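## Task

On the far-end shelving, in the section set back from the rest, a small red foam block sits on a shelf, while a small cardboard box is on the desk. Exchange their places: put the cardboard box on the shelf the red block came from and put the red block on the desk. Both must finish upright, not toppled or leaning, and resting on their own without the robot holding them.

## Robot and tools

ROBOT. A simulated Hello Robot Stretch 4 with a single arm. It has an omni-wheel base, a lift that rides up a mast, an arm that telescopes straight forward, a wrist with yaw, pitch and roll, and a two-finger gripper. It stands about 1.6 m tall; the base edge lies within 0.23 m of the base origin. Loose objects may occasionally get a brief outside nudge.

FRAMES. Base frame: origin on the floor under the base centre, x forward, y left, z up. hand_pose is in this frame and marks a point between the open fingertips; with all wrist joints at zero its axes line up with the base frame. Its printed value may be somewhat off. The odometry frame is the base frame where the scene began. base_odometry comes from wheel rotation only, so slipping shows up as travel; heading is in radians, left positive, from -3.142 to 3.142.

execute_actions. Arguments: actions (a list holding one action or none; an empty list just reports) and cameras (names from head_camera, head_left_camera, head_right_camera, wrist_camera, all; missing, null or ["all"] returns every camera, [] returns none, an unknown name rejects the call). An action contains base, joints or both, optionally pace and contact_limits; alternatively it is only end_of_arm. All its motions start at once and may finish at different moments; no action runs past 15 s.
- base: exactly one relative command, measured from where the base last reported itself. translate_m: metres straight along the heading, forward positive, -2 to 2. strafe_m: metres sideways with no turning, left positive, -2 to 2. rotate_rad: radians turned in place, counter-clockwise (left) positive, -3.2 to 3.2.
- joints: a dictionary of absolute targets by joint name. lift_m 0 to 1.2 m (height). arm_m 0 to 0.55 m (extension). wrist_yaw_rad -1.134 to 4.276 (0 points ahead, positive turns left, 3.14 is stowed; past 3.4 the arm may obstruct). wrist_pitch_rad -1.117 to 4.259 (0 level, 1.57 pointing down). wrist_roll_rad -1.117 to 4.259 (0 keeps both fingers at one height; positive turns clockwise viewed from behind the gripper). gripper_m -0.038 to 0.141 m, the fingertip gap; negative values press the tips together. Done tolerances: ±0.004 for lift, arm and gripper, ±0.02 for yaw and roll, ±0.05 for pitch. A joint target outside its range is clipped and the result notes it; any other bad value or unknown key refuses the call and nothing moves. Joints left out may still be driving toward earlier targets.
- pace: "slow", "default", "fast" or "max"; base up to 0.1/0.3/0.4/0.6 m/s and 1/2/3/4 rad/s. With lift_m above 0.2 at the start of a base move these shrink, down to 0.3 m/s and 1 rad/s at 1.2. Wrist speed is the same at every pace.
- contact_limits: only the key arm_m, 0 (gentlest) to 0.75 (firmest), default 0.5; how hard the arm may push before it halts.
- end_of_arm: "enable_torque" re-powers wrist or gripper motors that cut out.
If a result reports a stop, the rest of that reply's motion, wait and finished_scene calls are skipped.

wait: seconds, 0 to 10; nothing new is commanded; returns state and images.
zoom_image: camera plus region [x0, y0, x1, y1] in pixels of that camera's latest full image, origin top-left, at most 504 by 504.
finished_scene: scene (1 or 2). Ends the current scene for good and reports success; call it only once the objects stay put unaided.

RESULTS. pictures lists image order. base_status and joint_status: done, off_target (resting short and maybe still pushing), contact_stop_at_<key> (something blocked it; that part goes slack), limit_stop_at_<name> (built-in limit, e.g. own_body or tilt), time_out, torque_fault (wrist motor went limp; send enable_torque). on_its_own lists uncommanded happenings; "held at" is a held target, not a position. lidar_m: 12 distances in metres in 30-degree sectors, first straight ahead, going counter-clockwise (4th left, 7th behind, 10th right); "-" means nothing seen or closer than 0.25 m; it sees from about 0.15 m up and misses glass and thin legs. wrist_depth_mm: 7x7 grid from top left, mm 100 to 2000, "-" unknown. turned_by_wheels vs turned_by_imu: a gap over about 0.1 rad suggests a bump or slip. base_tilt in degrees, forward and right positive, with a fixed bias up to 1.5. motor_effort: percent of maximum, positive toward larger joint values, peak in brackets; wheel_0..2 positive turns the base right. A firm grip shows as a clear shift in gripper effort; the gripper reading itself does not prove a hold.

CAMERAS. head_camera (420x560) atop the mast looks forward and down; rotate the base to look elsewhere. head_left_camera and head_right_camera (420x672 fisheyes) look more steeply down and show base and arm. wrist_camera (616x392) sits behind the fingers, tips near the bottom of its image.

PRACTICE. Unfold at the start with lift_m 0.4 and wrist_yaw_rad 0 in one action. To grasp, command a gap smaller than the object; squeezing further pulls it toward the wrist by up to a third of the shortfall, and opening pushes it away. If fingertips snag on a surface, raise the lift. Avoid tilting the gripper up while rolled (self-collision stops). Do not drive or turn with over 1 kg held and arm_m above 0.2, especially fast; avoid sustained pushes, high grips and high contact limits, which can tip the robot (above 6 degrees lean it freezes). Avoid drops, slams and hard hits. The robot keeps its last command while you think.

Each tool is called after "Call:" by a JSON object that holds its "fn" and its "kwargs", one argument or row to a line.

## Session

I'll start by looking at the current state and camera images.

Call:
{"fn": "execute_actions", "kwargs": {
  "actions": []
}}

Scene clock: 0.00 s.
base_odometry: x=+0.000 y=+0.000 heading=+0.000 (m, m, rad; odometry frame)
turned_by_wheels: +0.000 (rad since the last result)
turned_by_imu: +0.000 (rad since the last result)
base_tilt: forward=-0.1 right=-0.6 (deg)
lidar_m: 1.01 1.48 0.64 0.68 1.37 2.79 1.98 1.53 1.49 1.27 0.99 0.96
base_status: not commanded
joint_positions: lift_m=+0.184 arm_m=+0.001 wrist_yaw_rad=+3.201 wrist_pitch_rad=-0.007 wrist_roll_rad=+0.014 gripper_m=+0.057
joint_status: not commanded
motor_effort: lift_m=+18 arm_m=-1 wrist_yaw_rad=-2 wrist_pitch_rad=-6 wrist_roll_rad=+2 gripper_m=+0 wheel_0=+0 wheel_1=+0 wheel_2=+0 (%)
hand_pose: x=-0.1212 y=+0.0701 z=+0.3646 quat_wxyz=(-0.030, +0.003, +0.007, +1.000) (m; base frame)
wrist_depth_mm: - 139 258 - - - - / - 113 139 - - - - / - 118 138 - - - - / 122 137 191 - - - - / - - - - - - - / 1308 1537 211 1618 1397 1756 1808 / 946 878 946 161 917 1098 1118
pictures: head_camera, head_left_camera, head_right_camera, wrist_camera
Images, in order (width x height): head_camera 420x560, head_left_camera 420x672, head_right_camera 420x672, wrist_camera 616x392.

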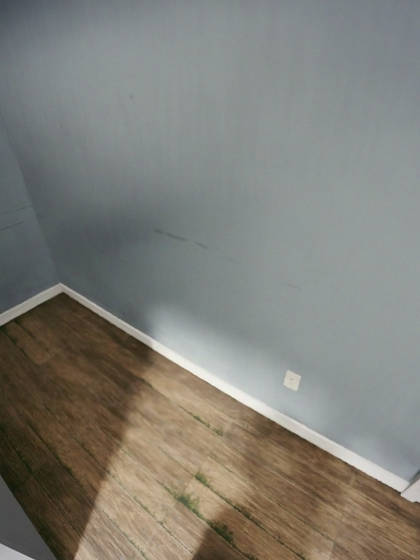

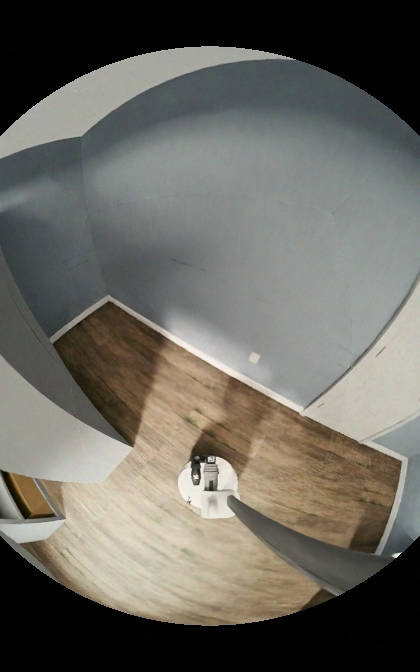

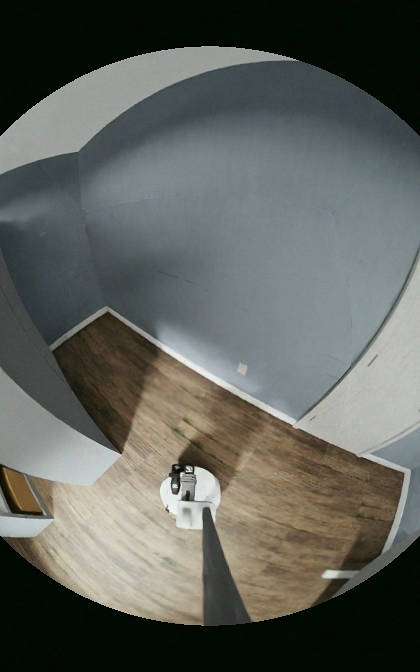

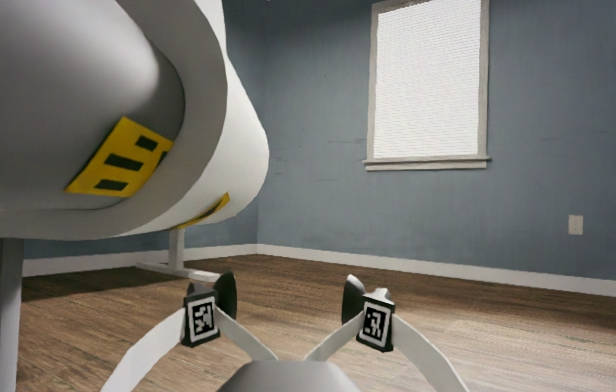

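Call:
{"fn": "execute_actions", "kwargs": {
  "actions": [
    {"base": {"rotate_rad": 1.8}}
  ]
}}

Scene clock: 2.30 s.
base_odometry: x=+0.000 y=+0.000 heading=+1.800 (m, m, rad; odometry frame)
turned_by_wheels: +1.800 (rad since the last result)
turned_by_imu: +1.768 (rad since the last result)
base_tilt: forward=+0.0 right=-0.6 (deg)
lidar_m: 0.74 1.38 2.78 1.71 1.51 1.93 1.09 0.95 0.97 1.14 2.00 0.65
base_status: done
joint_positions: lift_m=+0.184 arm_m=+0.001 wrist_yaw_rad=+3.201 wrist_pitch_rad=-0.007 wrist_roll_rad=+0.014 gripper_m=+0.057
joint_status: not commanded
motor_effort: lift_m=+18(19) arm_m=-1(1) wrist_yaw_rad=+0(2) wrist_pitch_rad=-5(7) wrist_roll_rad=+1(1) gripper_m=-2(3) wheel_0=-2(5) wheel_1=-3(8) wheel_2=-2(11) (%)
hand_pose: x=-0.1212 y=+0.0701 z=+0.3646 quat_wxyz=(-0.030, +0.003, +0.007, +1.000) (m; base frame)
wrist_depth_mm: - 139 259 1464 1921 - - / - 113 139 1499 1921 - 1921 / - 118 138 1499 1921 - 1863 / 122 137 191 1499 - - 1863 / 904 1042 1255 1499 - - 1863 / 917 1025 211 1430 1366 1756 1808 / 891 866 946 161 931 1078 1118
pictures: head_camera, head_left_camera, head_right_camera, wrist_camera
Images, in order (width x height): head_camera 420x560, head_left_camera 420x672, head_right_camera 420x672, wrist_camera 616x392.

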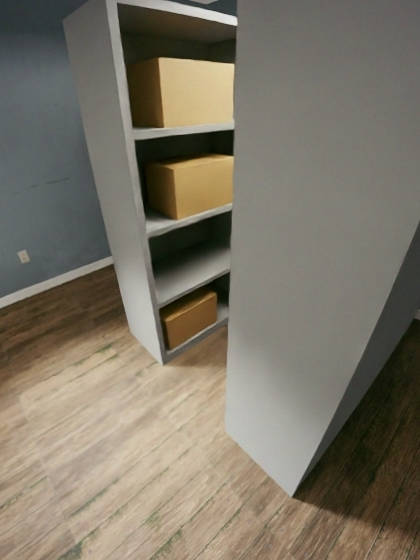

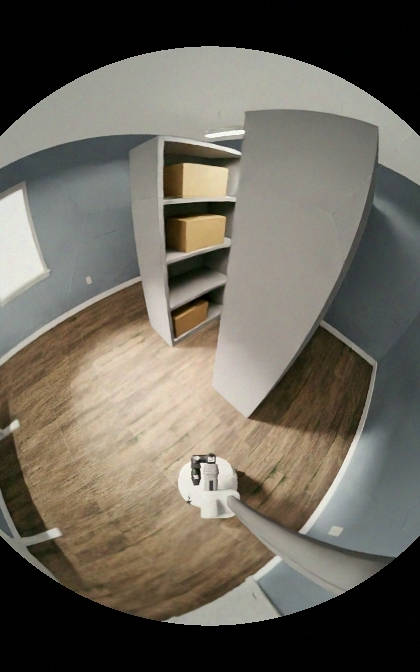

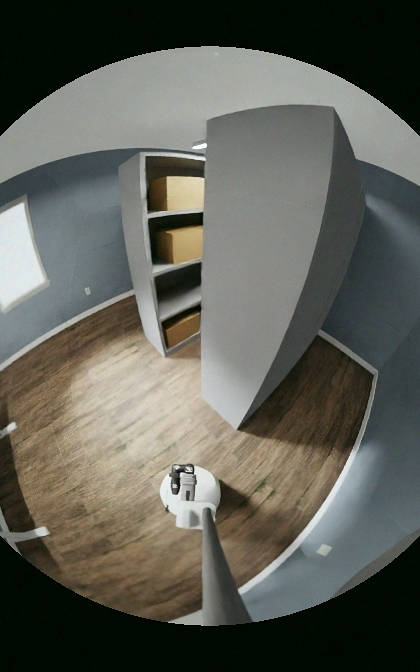

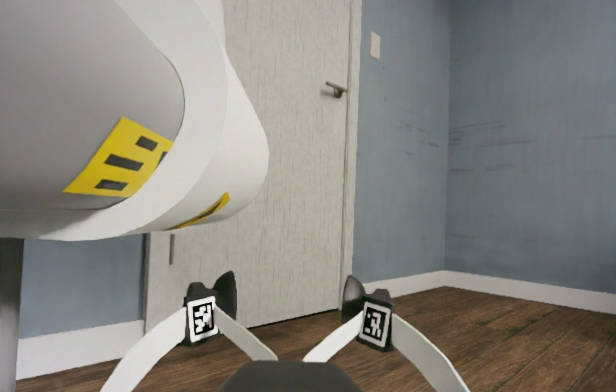

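Call:
{"fn": "execute_actions", "kwargs": {
  "actions": [
    {"base": {"rotate_rad": 1.9}}
  ]
}}

Scene clock: 4.67 s.
base_odometry: x=+0.000 y=+0.000 heading=-2.584 (m, m, rad; odometry frame)
turned_by_wheels: +1.899 (rad since the last result)
turned_by_imu: +1.866 (rad since the last result)
base_tilt: forward=-0.1 right=-0.6 (deg)
lidar_m: 1.51 1.49 1.28 1.00 0.96 1.05 1.50 0.65 0.67 1.38 2.78 1.99
base_status: done
joint_positions: lift_m=+0.184 arm_m=+0.001 wrist_yaw_rad=+3.201 wrist_pitch_rad=-0.007 wrist_roll_rad=+0.014 gripper_m=+0.057
joint_status: not commanded
motor_effort: lift_m=+19(19) arm_m=-2(1) wrist_yaw_rad=+0(2) wrist_pitch_rad=-7(6) wrist_roll_rad=+1(1) gripper_m=-4(3) wheel_0=-3(7) wheel_1=-4(7) wheel_2=-2(9) (%)
hand_pose: x=-0.1212 y=+0.0701 z=+0.3646 quat_wxyz=(-0.030, +0.003, +0.007, +1.000) (m; base frame)
wrist_depth_mm: - 139 259 - 1499 1138 917 / - 113 139 - 1464 1118 917 / - 118 138 - 1430 1098 917 / 122 137 191 - 1430 1098 904 / 931 - - - 1430 1078 891 / 1160 1499 211 1618 1182 1078 878 / 904 878 946 161 931 991 878
pictures: head_camera, head_left_camera, head_right_camera, wrist_camera
Images, in order (width x height): head_camera 420x560, head_left_camera 420x672, head_right_camera 420x672, wrist_camera 616x392.

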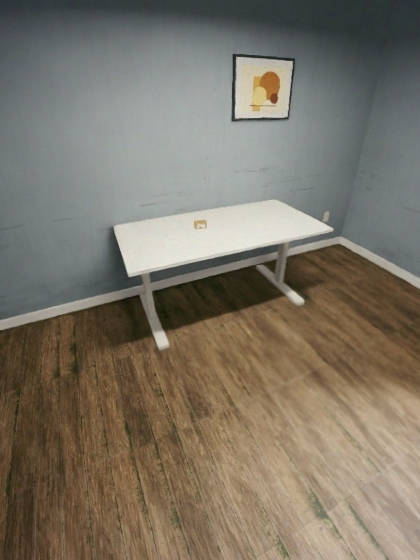

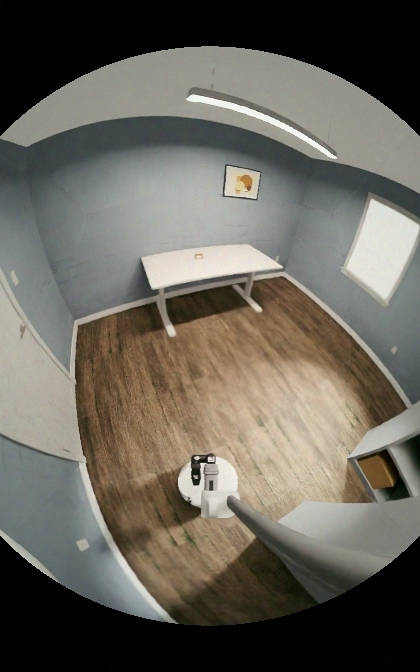

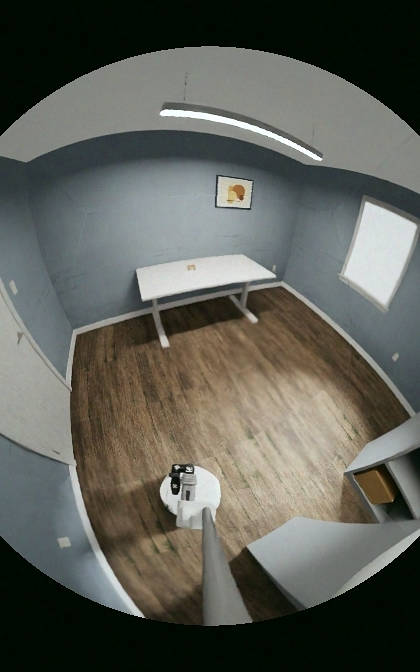

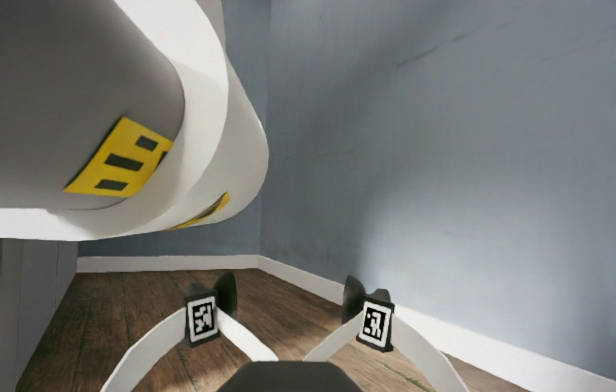

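Call:
{"fn": "zoom_image", "kwargs": {
  "camera": "head_camera",
  "region": [100, 180, 340, 360]
}}

Region (100, 180, 340, 360) of head_camera's 420x560 image, scaled by 2.100, with more detail than that image has; it fills the top 378 rows of this view, and the rest is white.

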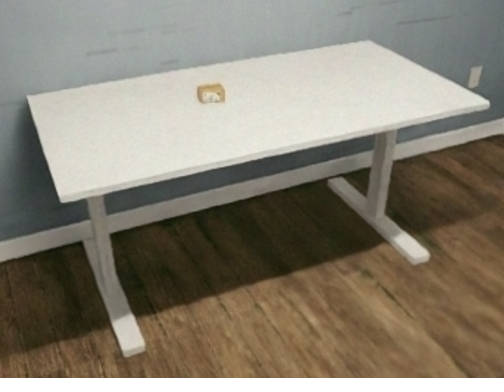

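Call:
{"fn": "zoom_image", "kwargs": {
  "camera": "head_camera",
  "region": [170, 200, 230, 250]
}}

Region (170, 200, 230, 250) of head_camera's 420x560 image, scaled by 8.400, with more detail than that image has.

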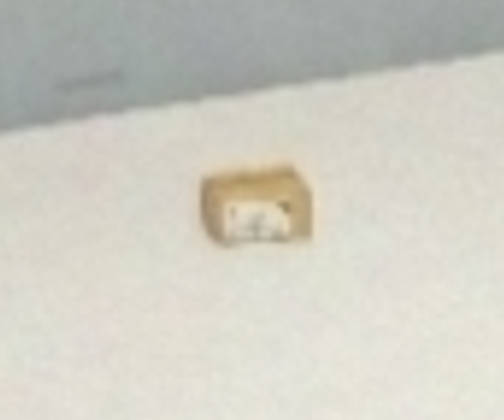

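Call:
{"fn": "execute_actions", "kwargs": {
  "actions": [
    {"base": {"translate_m": 0.85}, "joints": {"lift_m": 0.8, "wrist_yaw_rad": 0.0, "gripper_m": 0.14}, "pace": "fast"}
  ]
}}

Scene clock: 9.90 s.
base_odometry: x=-0.721 y=-0.450 heading=-2.584 (m, m, rad; odometry frame)
turned_by_wheels: +0.001 (rad since the last result)
turned_by_imu: -0.001 (rad since the last result)
base_tilt: forward=-0.1 right=-0.5 (deg)
lidar_m: 0.73 0.71 1.60 1.35 1.32 1.43 2.06 1.39 1.64 2.46 2.38 0.95
base_status: done
joint_positions: lift_m=+0.800 arm_m=+0.001 wrist_yaw_rad=+0.000 wrist_pitch_rad=-0.007 wrist_roll_rad=+0.014 gripper_m=+0.140
joint_status: all done
motor_effort: lift_m=+21(24) arm_m=-1(1) wrist_yaw_rad=+1(6) wrist_pitch_rad=-8(7) wrist_roll_rad=+2(1) gripper_m=-4(3) wheel_0=+1(8) wheel_1=+2(8) wheel_2=+2(11) (%)
hand_pose: x=+0.4605 y=-0.0874 z=+0.9799 quat_wxyz=(+1.000, +0.007, -0.003, +0.000) (m; base frame)
wrist_depth_mm: 1098 1182 1366 1499 1756 - - / 1098 1205 1336 1464 1708 - - / 1098 1229 1336 1537 1756 - - / 1098 1205 1336 1499 1756 - - / 1078 1205 1336 1537 1756 - - / 1060 198 1160 1205 1098 1863 - / 707 691 699 147 778 866 -
pictures: head_camera, head_left_camera, head_right_camera, wrist_camera
Images, in order (width x height): head_camera 420x560, head_left_camera 420x672, head_right_camera 420x672, wrist_camera 616x392.

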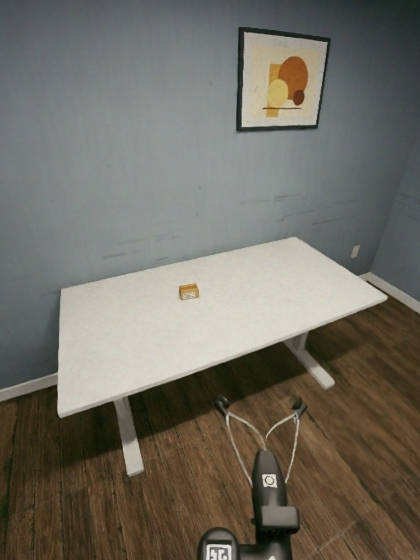

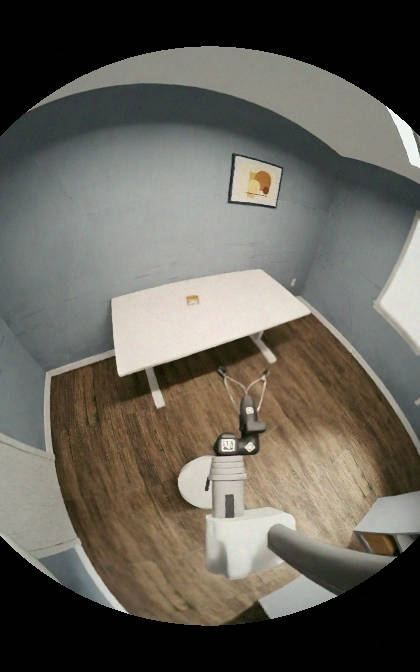

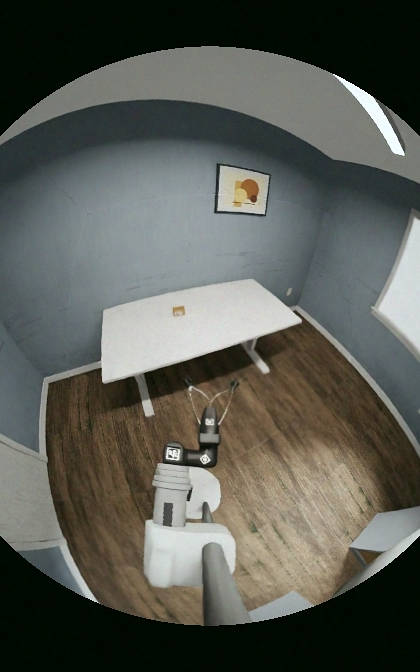

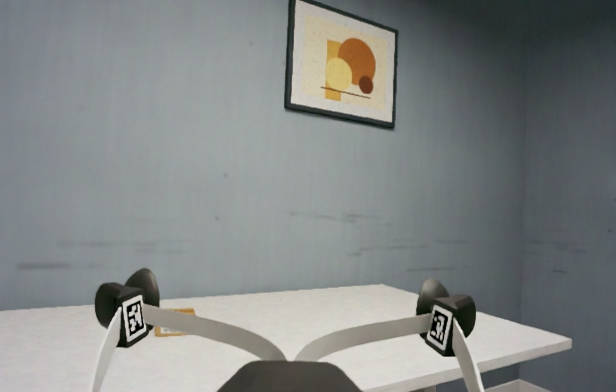

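Call:
{"fn": "zoom_image", "kwargs": {
  "camera": "head_camera",
  "region": [150, 260, 230, 320]
}}

Call:
{"fn": "zoom_image", "kwargs": {
  "camera": "wrist_camera",
  "region": [90, 260, 250, 360]
}}

Region (150, 260, 230, 320) of head_camera's 420x560 image, scaled by 6.300, with more detail than that image has; it fills the top 378 rows of this view, and the rest is white.

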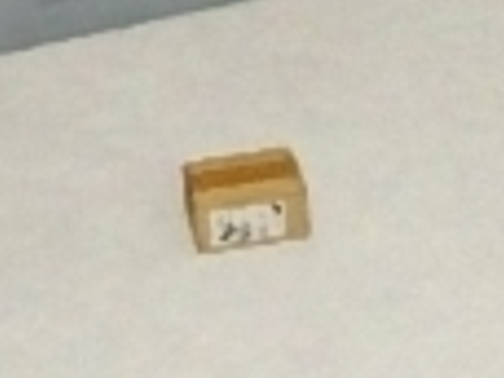

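Region (90, 260, 250, 360) of wrist_camera's 616x392 image, scaled by 3.150; it fills the top 315 rows of this view, and the rest is white.

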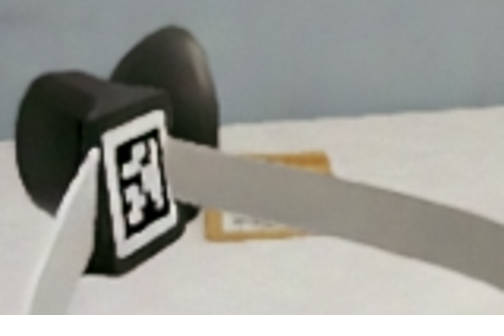

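Call:
{"fn": "execute_actions", "kwargs": {
  "actions": [
    {"base": {"rotate_rad": 0.2}, "joints": {"wrist_pitch_rad": 0.4, "lift_m": 0.78}}
  ]
}}

Scene clock: 14.13 s.
base_odometry: x=-0.721 y=-0.450 heading=-2.384 (m, m, rad; odometry frame)
turned_by_wheels: +0.200 (rad since the last result)
turned_by_imu: +0.197 (rad since the last result)
base_tilt: forward=-0.1 right=-0.6 (deg)
lidar_m: 0.70 0.72 1.57 1.33 1.33 1.57 1.40 1.39 1.65 2.39 1.39 0.84
base_status: done
joint_positions: lift_m=+0.780 arm_m=+0.001 wrist_yaw_rad=+0.000 wrist_pitch_rad=+0.401 wrist_roll_rad=+0.014 gripper_m=+0.140
joint_status: all done
motor_effort: lift_m=+14(21) arm_m=-1(1) wrist_yaw_rad=+0(0) wrist_pitch_rad=-5(5) wrist_roll_rad=+2(1) gripper_m=+2(2) wheel_0=-2(5) wheel_1=-2(10) wheel_2=-2(7) (%)
hand_pose: x=+0.4375 y=-0.0874 z=+0.8458 quat_wxyz=(+0.980, +0.007, +0.199, -0.001) (m; base frame)
wrist_depth_mm: 1025 1078 1160 1205 1308 1397 1499 / 1078 1138 1205 1308 1397 1464 1576 / 976 991 1060 1098 1182 1255 1661 / 634 661 683 707 732 759 809 / 508 544 574 1464 1661 1756 - / 1255 198 1430 1537 1499 1308 1618 / 1182 1138 1182 148 1255 1229 1336
pictures: head_camera, head_left_camera, head_right_camera, wrist_camera
Images, in order (width x height): head_camera 420x560, head_left_camera 420x672, head_right_camera 420x672, wrist_camera 616x392.

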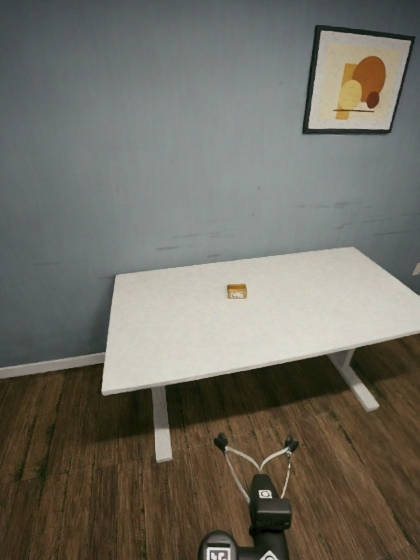

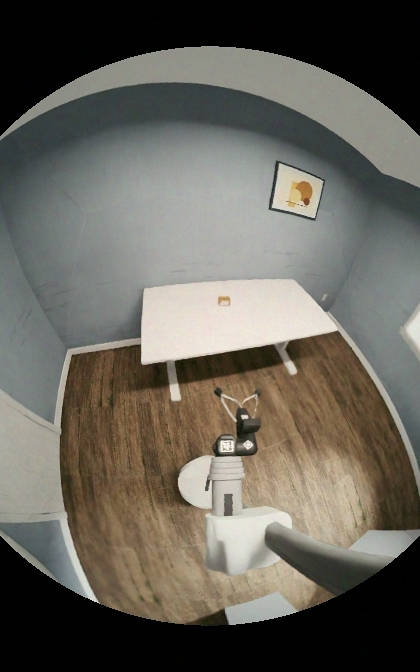

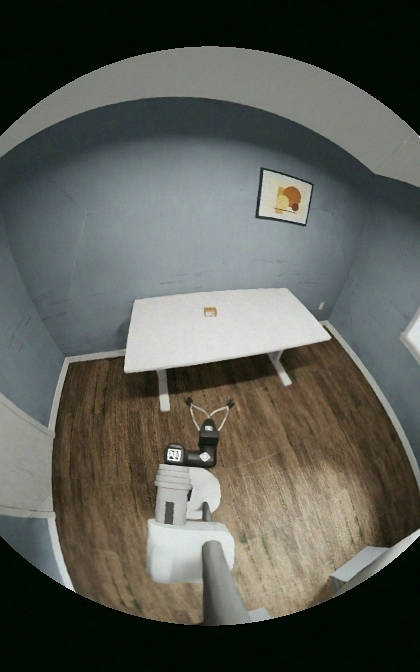

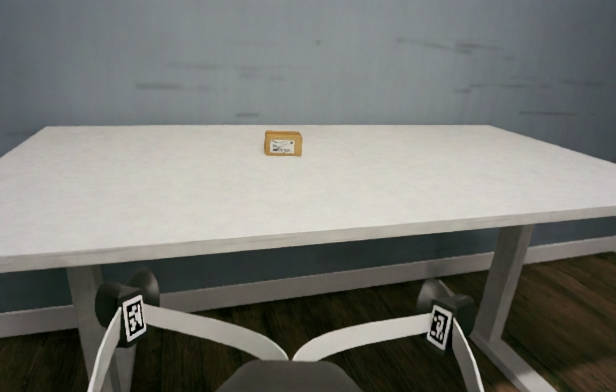

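Call:
{"fn": "execute_actions", "kwargs": {
  "actions": [
    {"base": {"translate_m": 0.35}, "joints": {"arm_m": 0.18, "lift_m": 0.75}}
  ]
}}

Scene clock: 17.30 s.
base_odometry: x=-0.976 y=-0.690 heading=-2.384 (m, m, rad; odometry frame)
turned_by_wheels: +0.000 (rad since the last result)
turned_by_imu: +0.000 (rad since the last result)
base_tilt: forward=-0.1 right=-0.6 (deg)
lidar_m: 0.37 0.38 0.44 1.36 1.43 1.67 1.74 1.73 2.02 2.30 0.73 0.43
base_status: done
joint_positions: lift_m=+0.750 arm_m=+0.179 wrist_yaw_rad=+0.000 wrist_pitch_rad=+0.402 wrist_roll_rad=+0.014 gripper_m=+0.140
joint_status: all done
motor_effort: lift_m=+15(16) arm_m=+5(4) wrist_yaw_rad=-1(1) wrist_pitch_rad=-6(5) wrist_roll_rad=+1(1) gripper_m=+2(1) wheel_0=+1(8) wheel_1=+2(13) wheel_2=+0(7) (%)
hand_pose: x=+0.6156 y=-0.0874 z=+0.8157 quat_wxyz=(+0.980, +0.007, +0.200, -0.001) (m; base frame)
wrist_depth_mm: 627 661 707 750 798 854 917 / 654 691 750 798 842 917 991 / 683 732 768 820 878 960 1025 / 564 580 603 621 647 676 691 / 421 436 436 439 469 480 500 / 340 198 355 364 351 364 384 / 283 281 283 148 303 298 314
pictures: head_camera, head_left_camera, head_right_camera, wrist_camera
Images, in order (width x height): head_camera 420x560, head_left_camera 420x672, head_right_camera 420x672, wrist_camera 616x392.

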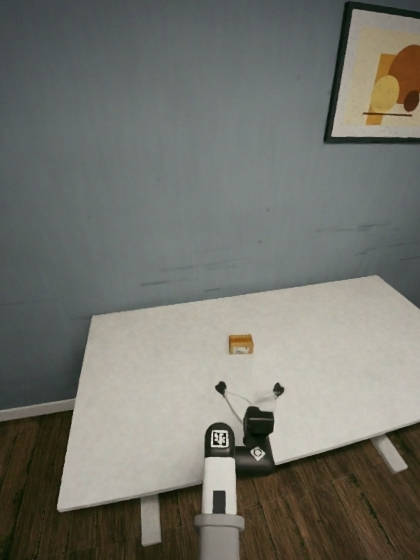

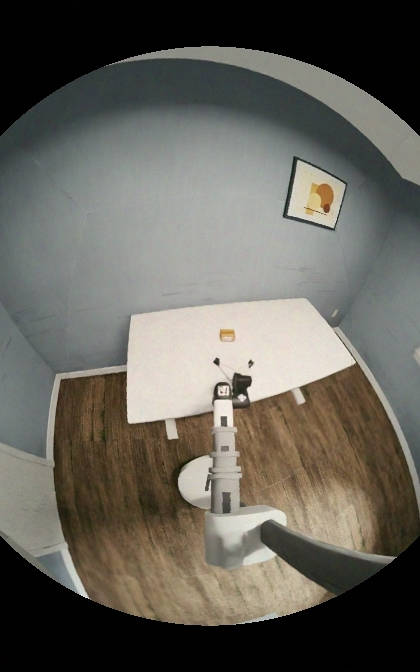

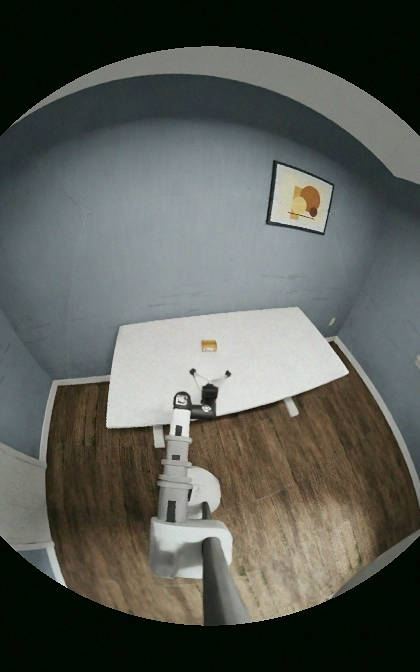

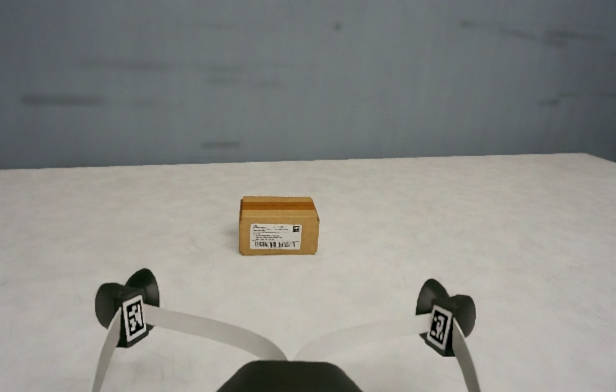

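Call:
{"fn": "execute_actions", "kwargs": {
  "actions": [
    {"base": {"strafe_m": 0.01}, "joints": {"arm_m": 0.42, "lift_m": 0.682}, "contact_limits": {"arm_m": 0.2}}
  ],
  "cameras": ["head_camera", "wrist_camera"]
}}

Scene clock: 20.00 s.
base_odometry: x=-0.969 y=-0.697 heading=-2.384 (m, m, rad; odometry frame)
turned_by_wheels: +0.000 (rad since the last result)
turned_by_imu: +0.001 (rad since the last result)
base_tilt: forward=-0.1 right=-0.5 (deg)
lidar_m: 0.36 0.37 0.44 1.37 1.41 1.65 1.73 1.72 2.02 2.30 0.72 0.43
base_status: done
joint_positions: lift_m=+0.682 arm_m=+0.419 wrist_yaw_rad=+0.000 wrist_pitch_rad=+0.402 wrist_roll_rad=+0.014 gripper_m=+0.140
joint_status: all done
motor_effort: lift_m=+14(15) arm_m=+5(7) wrist_yaw_rad=+0(2) wrist_pitch_rad=-7(6) wrist_roll_rad=+1(1) gripper_m=-1(0) wheel_0=+0(10) wheel_1=+1(12) wheel_2=+0(2) (%)
contact_limits: arm_m 0.2
hand_pose: x=+0.8556 y=-0.0874 z=+0.7477 quat_wxyz=(+0.980, +0.007, +0.200, -0.001) (m; base frame)
wrist_depth_mm: 442 466 492 525 564 603 647 / 459 488 521 554 597 640 699 / 480 512 549 585 621 676 732 / 394 407 424 439 452 473 492 / 297 306 281 223 330 340 347 / 238 198 181 187 195 256 270 / 199 197 191 147 206 210 220
pictures: head_camera, wrist_camera
Images, in order (width x height): head_camera 420x560, wrist_camera 616x392.

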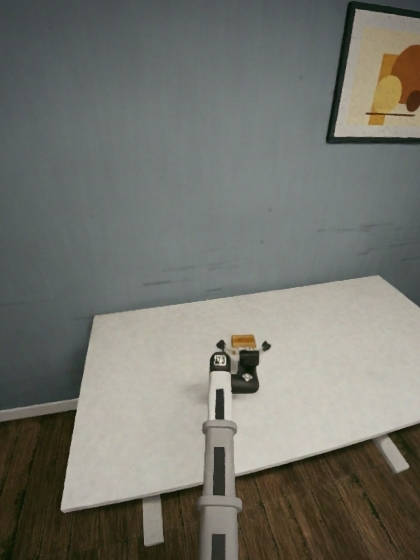

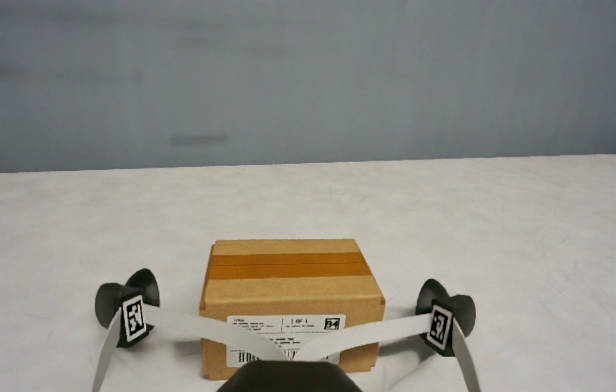

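Call:
{"fn": "execute_actions", "kwargs": {
  "actions": [
    {"joints": {"gripper_m": 0.05}}
  ],
  "cameras": ["head_camera", "wrist_camera"]
}}

Scene clock: 22.13 s.
base_odometry: x=-0.969 y=-0.697 heading=-2.384 (m, m, rad; odometry frame)
turned_by_wheels: +0.000 (rad since the last result)
turned_by_imu: +0.000 (rad since the last result)
base_tilt: forward=-0.1 right=-0.6 (deg)
lidar_m: 0.36 0.36 0.46 1.36 1.41 1.65 1.74 1.74 2.02 2.30 0.73 0.43
base_status: not commanded
joint_positions: lift_m=+0.682 arm_m=+0.419 wrist_yaw_rad=+0.000 wrist_pitch_rad=+0.402 wrist_roll_rad=+0.014 gripper_m=+0.050
joint_status: all done
motor_effort: lift_m=+15(14) arm_m=+5(5) wrist_yaw_rad=-1(0) wrist_pitch_rad=-9(7) wrist_roll_rad=+1(1) gripper_m=-22(21) wheel_0=+0(0) wheel_1=+1(1) wheel_2=+0(0) (%)
hand_pose: x=+0.8556 y=-0.0874 z=+0.7476 quat_wxyz=(+0.980, +0.007, +0.200, -0.001) (m; base frame)
wrist_depth_mm: 439 466 492 525 564 603 647 / 459 484 517 559 597 640 699 / 480 512 549 580 627 676 732 / 394 407 421 436 449 469 488 / 297 304 222 213 329 336 345 / 238 233 173 177 186 265 268 / 198 191 179 179 193 203 220
pictures: head_camera, wrist_camera
Images, in order (width x height): head_camera 420x560, wrist_camera 616x392.

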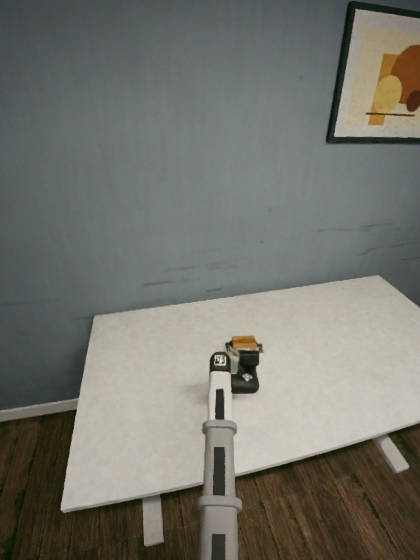

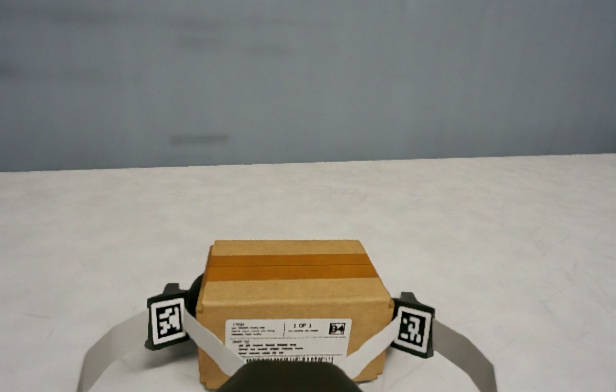

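Call:
{"fn": "execute_actions", "kwargs": {
  "actions": [
    {"joints": {"lift_m": 0.73}}
  ],
  "cameras": ["wrist_camera"]
}}

Scene clock: 23.43 s.
base_odometry: x=-0.969 y=-0.697 heading=-2.384 (m, m, rad; odometry frame)
turned_by_wheels: +0.000 (rad since the last result)
turned_by_imu: +0.000 (rad since the last result)
base_tilt: forward=+0.0 right=-0.6 (deg)
lidar_m: 0.36 0.37 0.45 1.38 1.42 1.67 1.73 1.74 2.00 2.31 0.74 0.44
base_status: not commanded
joint_positions: lift_m=+0.730 arm_m=+0.419 wrist_yaw_rad=+0.000 wrist_pitch_rad=+0.403 wrist_roll_rad=+0.014 gripper_m=+0.050
joint_status: all done
motor_effort: lift_m=+22(24) arm_m=+5(4) wrist_yaw_rad=+1(1) wrist_pitch_rad=-9(9) wrist_roll_rad=+1(1) gripper_m=-22(20) wheel_0=+0(0) wheel_1=+1(1) wheel_2=+0(0) (%)
hand_pose: x=+0.8555 y=-0.0874 z=+0.7949 quat_wxyz=(+0.980, +0.007, +0.200, -0.001) (m; base frame)
wrist_depth_mm: 439 466 492 525 559 609 654 / 459 488 517 554 597 640 691 / 480 512 544 585 634 683 750 / 496 521 559 559 585 603 634 / 382 394 222 213 424 436 449 / 306 300 173 177 186 340 347 / 255 247 179 179 192 262 283
pictures: wrist_camera
Images, in order (width x height): wrist_camera 616x392.

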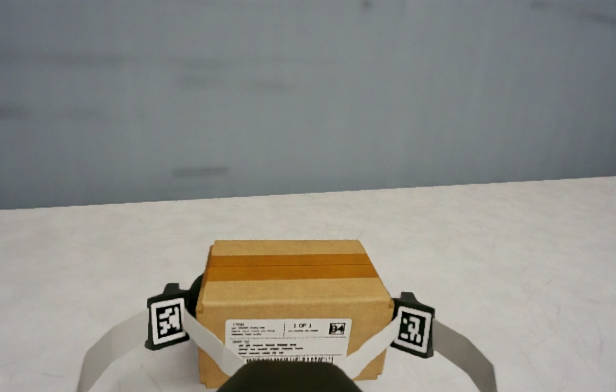

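Call:
{"fn": "execute_actions", "kwargs": {
  "actions": [
    {"base": {"rotate_rad": -2.92}, "joints": {"arm_m": 0.0}}
  ]
}}

Scene clock: 27.53 s.
base_odometry: x=-0.969 y=-0.697 heading=+0.980 (m, m, rad; odometry frame)
turned_by_wheels: -2.920 (rad since the last result)
turned_by_imu: -2.867 (rad since the last result)
base_tilt: forward=-0.1 right=-0.6 (deg)
lidar_m: 1.73 1.89 2.42 2.30 0.56 0.38 0.36 0.39 1.48 1.37 1.45 1.99
base_status: done
joint_positions: lift_m=+0.730 arm_m=+0.002 wrist_yaw_rad=+0.000 wrist_pitch_rad=+0.403 wrist_roll_rad=+0.014 gripper_m=+0.050
joint_status: all done
motor_effort: lift_m=+22(22) arm_m=-5(6) wrist_yaw_rad=+3(0) wrist_pitch_rad=-8(9) wrist_roll_rad=+1(1) gripper_m=-22(21) wheel_0=+2(10) wheel_1=+2(5) wheel_2=+0(9) (%)
hand_pose: x=+0.4380 y=-0.0875 z=+0.7949 quat_wxyz=(+0.980, +0.007, +0.200, -0.001) (m; base frame)
wrist_depth_mm: 1430 - 1366 1336 - - 1756 / 1366 - 1430 1430 - - 1756 / 1464 - 1537 1499 - - 1756 / 1537 - 1576 1537 - - 1756 / 1537 1756 222 213 1863 1921 1756 / 1336 1336 172 176 186 1499 1537 / 1118 1098 179 179 193 1160 1255
pictures: head_camera, head_left_camera, head_right_camera, wrist_camera
Images, in order (width x height): head_camera 420x560, head_left_camera 420x672, head_right_camera 420x672, wrist_camera 616x392.

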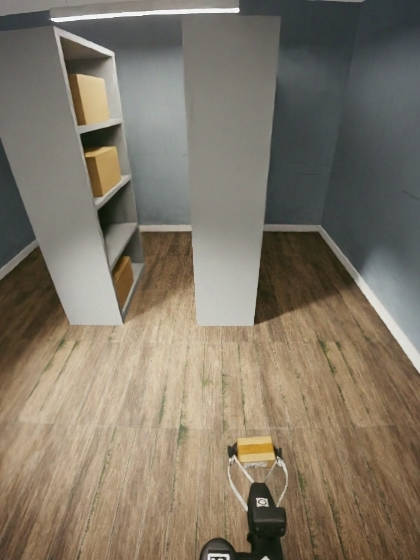

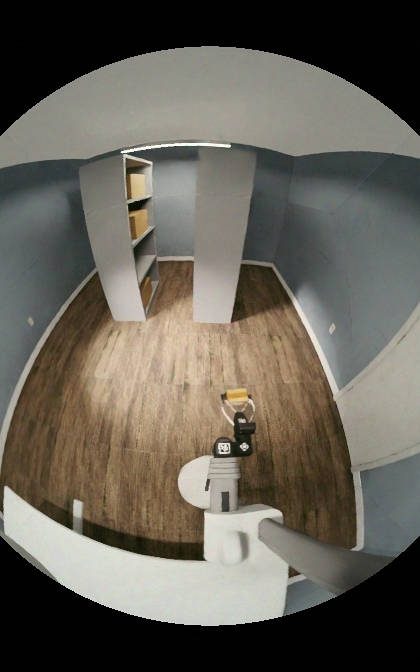

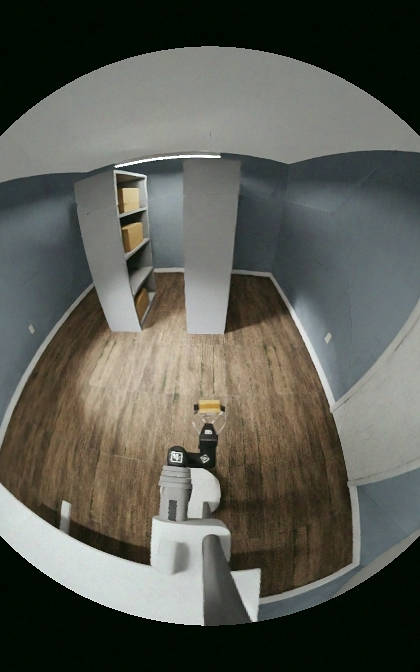

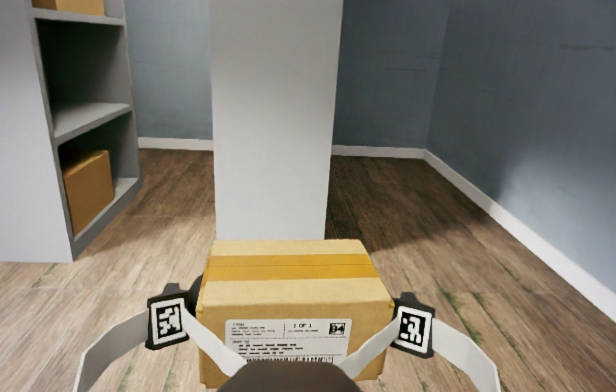

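Call:
{"fn": "execute_actions", "kwargs": {
  "actions": [
    {"base": {"strafe_m": 0.41}, "pace": "fast"}
  ],
  "cameras": ["head_camera"]
}}

Call:
{"fn": "execute_actions", "kwargs": {
  "actions": [
    {"base": {"translate_m": 1.1}, "pace": "fast"}
  ]
}}

Scene clock: 31.37 s.
base_odometry: x=-1.309 y=-0.469 heading=+0.980 (m, m, rad; odometry frame)
turned_by_wheels: +0.000 (rad since the last result)
turned_by_imu: +0.001 (rad since the last result)
base_tilt: forward=-0.1 right=-0.5 (deg)
lidar_m: 1.75 1.79 2.00 1.89 0.55 0.37 0.37 0.39 0.54 1.77 1.87 1.80
base_status: done
joint_positions: lift_m=+0.730 arm_m=+0.002 wrist_yaw_rad=+0.000 wrist_pitch_rad=+0.403 wrist_roll_rad=+0.014 gripper_m=+0.050
joint_status: not commanded
motor_effort: lift_m=+21(22) arm_m=-5(4) wrist_yaw_rad=+1(0) wrist_pitch_rad=-8(9) wrist_roll_rad=+1(1) gripper_m=-21(21) wheel_0=+2(13) wheel_1=-1(13) wheel_2=+0(1) (%)
hand_pose: x=+0.4380 y=-0.0874 z=+0.7949 quat_wxyz=(+0.980, +0.007, +0.200, -0.001) (m; base frame)
wrist_depth_mm: 1308 1308 - - 1366 - - / 1336 1366 - - 1464 - - / 1464 1464 - - 1499 - - / 1983 1499 - - 1618 - - / 1618 1618 223 213 1708 1921 - / 1366 1308 172 176 186 1499 1499 / 1118 1078 179 179 193 1160 1255
pictures: head_camera
Images, in order (width x height): head_camera 420x560.

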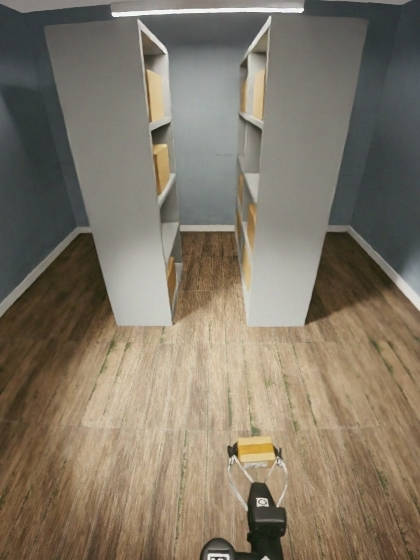

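Scene clock: 35.50 s.
base_odometry: x=-0.697 y=+0.445 heading=+0.980 (m, m, rad; odometry frame)
turned_by_wheels: +0.001 (rad since the last result)
turned_by_imu: -0.001 (rad since the last result)
base_tilt: forward=-0.1 right=-0.5 (deg)
lidar_m: 0.85 0.73 0.87 1.94 2.00 1.54 1.47 1.53 1.88 1.81 0.91 0.67
base_status: done
joint_positions: lift_m=+0.730 arm_m=+0.002 wrist_yaw_rad=+0.000 wrist_pitch_rad=+0.403 wrist_roll_rad=+0.014 gripper_m=+0.050
joint_status: not commanded
motor_effort: lift_m=+21(21) arm_m=-4(5) wrist_yaw_rad=+0(0) wrist_pitch_rad=-8(8) wrist_roll_rad=+1(1) gripper_m=-21(22) wheel_0=+2(7) wheel_1=+2(6) wheel_2=+2(15) (%)
hand_pose: x=+0.4380 y=-0.0874 z=+0.7949 quat_wxyz=(+0.980, +0.007, +0.200, -0.001) (m; base frame)
wrist_depth_mm: 1078 1921 - - 585 362 368 / 1160 - - - 1205 384 387 / 1229 1229 - - 580 404 410 / 960 1308 - 1921 462 427 436 / 820 1397 222 213 452 459 462 / 878 1182 172 177 186 488 496 / 788 1098 179 179 193 512 530
pictures: head_camera, head_left_camera, head_right_camera, wrist_camera
Images, in order (width x height): head_camera 420x560, head_left_camera 420x672, head_right_camera 420x672, wrist_camera 616x392.

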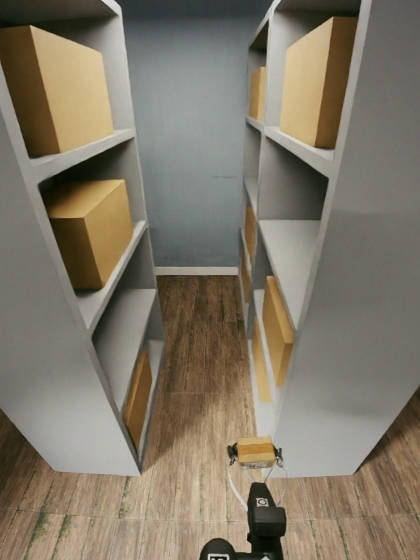

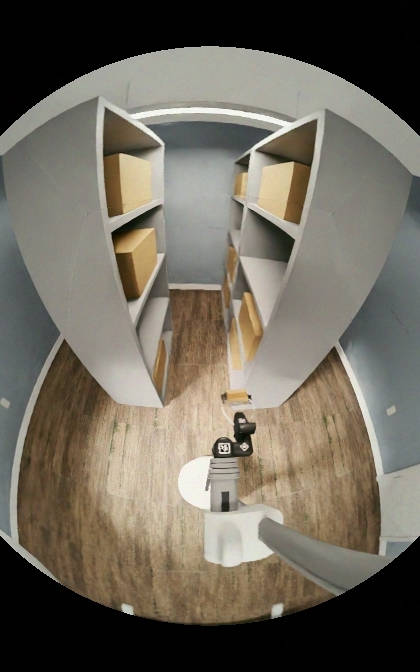

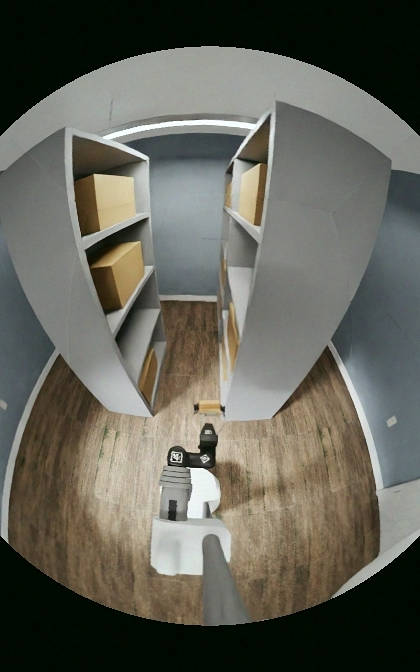

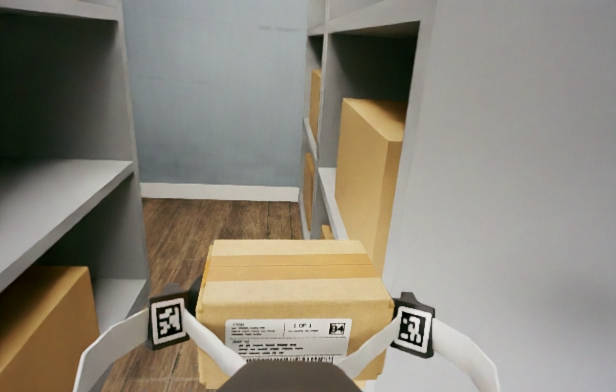

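Call:
{"fn": "execute_actions", "kwargs": {
  "actions": [
    {"base": {"strafe_m": 0.06}}
  ],
  "cameras": []
}}

Call:
{"fn": "execute_actions", "kwargs": {
  "actions": [
    {"base": {"rotate_rad": 0.02}}
  ],
  "cameras": ["head_camera"]
}}

Scene clock: 37.53 s.
base_odometry: x=-0.746 y=+0.478 heading=+0.980 (m, m, rad; odometry frame)
turned_by_wheels: +0.000 (rad since the last result)
turned_by_imu: +0.001 (rad since the last result)
base_tilt: forward=-0.1 right=-0.6 (deg)
lidar_m: 1.08 0.71 0.88 1.89 1.95 1.53 1.47 1.55 1.94 1.87 0.92 0.70
base_status: done
joint_positions: lift_m=+0.730 arm_m=+0.002 wrist_yaw_rad=+0.000 wrist_pitch_rad=+0.403 wrist_roll_rad=+0.014 gripper_m=+0.050
joint_status: not commanded
motor_effort: lift_m=+21(21) arm_m=-4(4) wrist_yaw_rad=+0(1) wrist_pitch_rad=-8(9) wrist_roll_rad=+1(1) gripper_m=-21(20) wheel_0=+1(9) wheel_1=+2(8) wheel_2=+0(1) (%)
hand_pose: x=+0.4380 y=-0.0874 z=+0.7949 quat_wxyz=(+0.980, +0.007, +0.200, -0.001) (m; base frame)
wrist_depth_mm: 1098 1138 - - 1118 384 366 / 1160 1182 - - 1205 392 387 / 1205 1229 - - 759 410 410 / 946 1281 - - 715 427 436 / 759 1397 222 213 647 459 459 / 831 931 173 177 186 484 496 / 741 1060 179 179 193 512 530
pictures: none
No camera images: the call's "cameras" was empty. Leave "cameras" out to get every camera's image.

Scene clock: 38.03 s.
base_odometry: x=-0.746 y=+0.478 heading=+1.000 (m, m, rad; odometry frame)
turned_by_wheels: +0.020 (rad since the last result)
turned_by_imu: +0.020 (rad since the last result)
base_tilt: forward=-0.1 right=-0.6 (deg)
lidar_m: 1.13 0.70 0.89 1.88 1.92 1.52 1.48 1.56 1.92 1.87 0.90 0.68
base_status: done
joint_positions: lift_m=+0.730 arm_m=+0.002 wrist_yaw_rad=+0.000 wrist_pitch_rad=+0.403 wrist_roll_rad=+0.014 gripper_m=+0.050
joint_status: not commanded
motor_effort: lift_m=+21(21) arm_m=-4(4) wrist_yaw_rad=+0(1) wrist_pitch_rad=-8(9) wrist_roll_rad=+1(1) gripper_m=-23(22) wheel_0=-1(3) wheel_1=-3(7) wheel_2=+1(8) (%)
hand_pose: x=+0.4380 y=-0.0874 z=+0.7949 quat_wxyz=(+0.980, +0.007, +0.200, -0.001) (m; base frame)
wrist_depth_mm: 1098 1138 - - 1160 439 362 / 1160 1182 - - 1182 404 379 / 1205 1255 - - 788 407 402 / 960 1138 - - 778 427 424 / 759 1397 222 214 683 449 452 / 798 891 173 176 186 477 484 / 741 1025 179 179 193 500 517
pictures: head_camera
Images, in order (width x height): head_camera 420x560.

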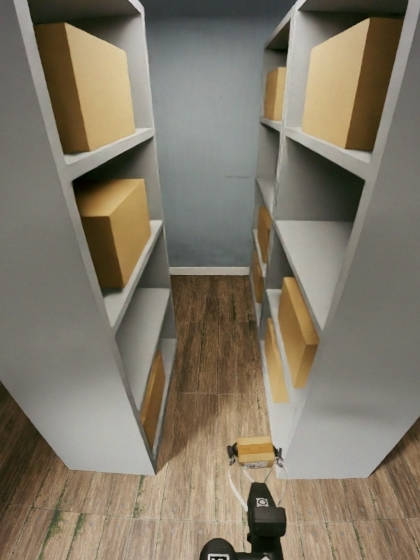

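Call:
{"fn": "execute_actions", "kwargs": {
  "actions": [
    {"base": {"translate_m": 0.8}}
  ]
}}

Scene clock: 42.40 s.
base_odometry: x=-0.314 y=+1.151 heading=+1.000 (m, m, rad; odometry frame)
turned_by_wheels: +0.000 (rad since the last result)
turned_by_imu: -0.001 (rad since the last result)
base_tilt: forward=-0.1 right=-0.6 (deg)
lidar_m: 1.14 0.47 0.32 0.30 0.33 2.35 2.68 2.80 0.30 0.28 0.30 0.42
base_status: done
joint_positions: lift_m=+0.730 arm_m=+0.002 wrist_yaw_rad=+0.000 wrist_pitch_rad=+0.403 wrist_roll_rad=+0.014 gripper_m=+0.050
joint_status: not commanded
motor_effort: lift_m=+21(21) arm_m=-4(4) wrist_yaw_rad=+2(0) wrist_pitch_rad=-9(8) wrist_roll_rad=+1(1) gripper_m=-22(20) wheel_0=+1(4) wheel_1=+2(8) wheel_2=-1(11) (%)
hand_pose: x=+0.4380 y=-0.0874 z=+0.7949 quat_wxyz=(+0.980, +0.007, +0.200, -0.001) (m; base frame)
wrist_depth_mm: 1255 1281 1308 1336 1255 436 384 / 1308 1336 1366 1366 1308 459 459 / 1366 1430 1430 1464 798 480 484 / 1430 1499 1499 1537 842 508 512 / 1499 1576 222 213 621 539 549 / 1336 1308 172 177 186 574 580 / 1098 1078 179 179 193 496 539
pictures: head_camera, head_left_camera, head_right_camera, wrist_camera
Images, in order (width x height): head_camera 420x560, head_left_camera 420x672, head_right_camera 420x672, wrist_camera 616x392.

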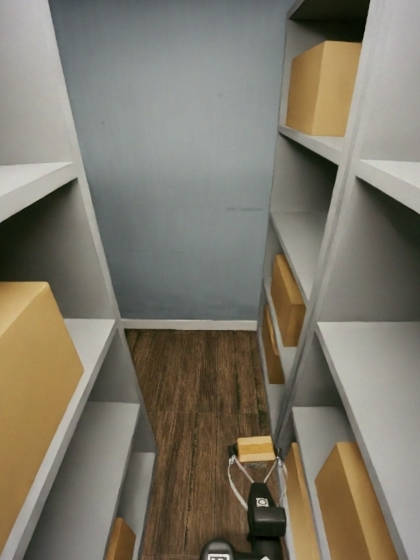

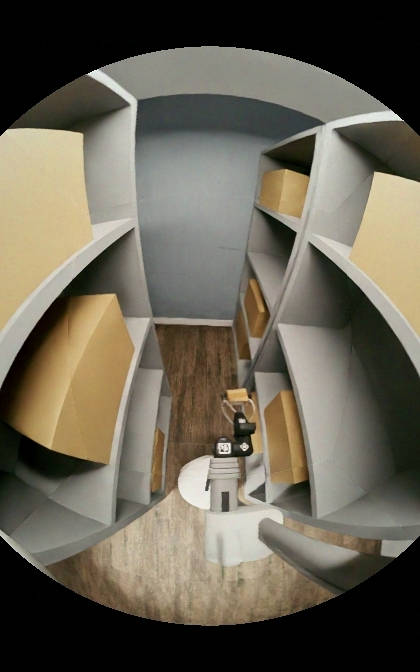

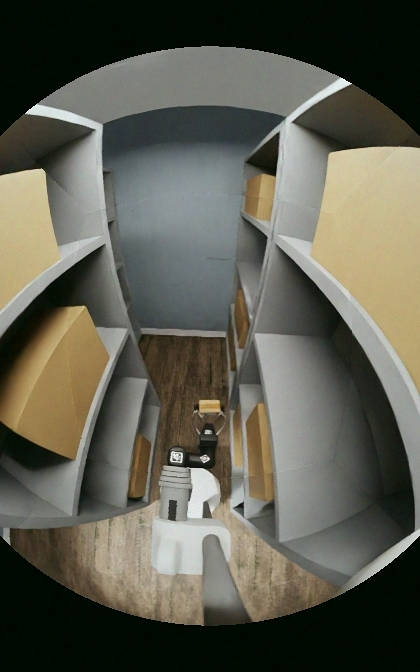

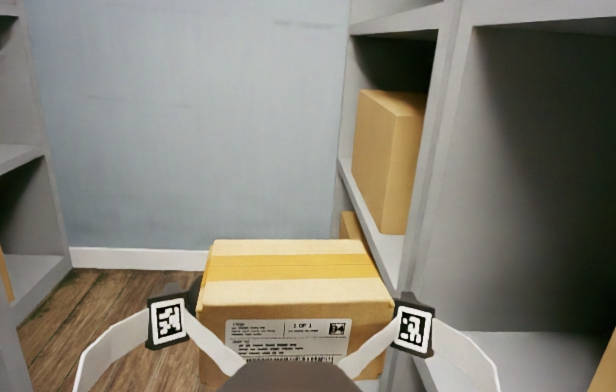

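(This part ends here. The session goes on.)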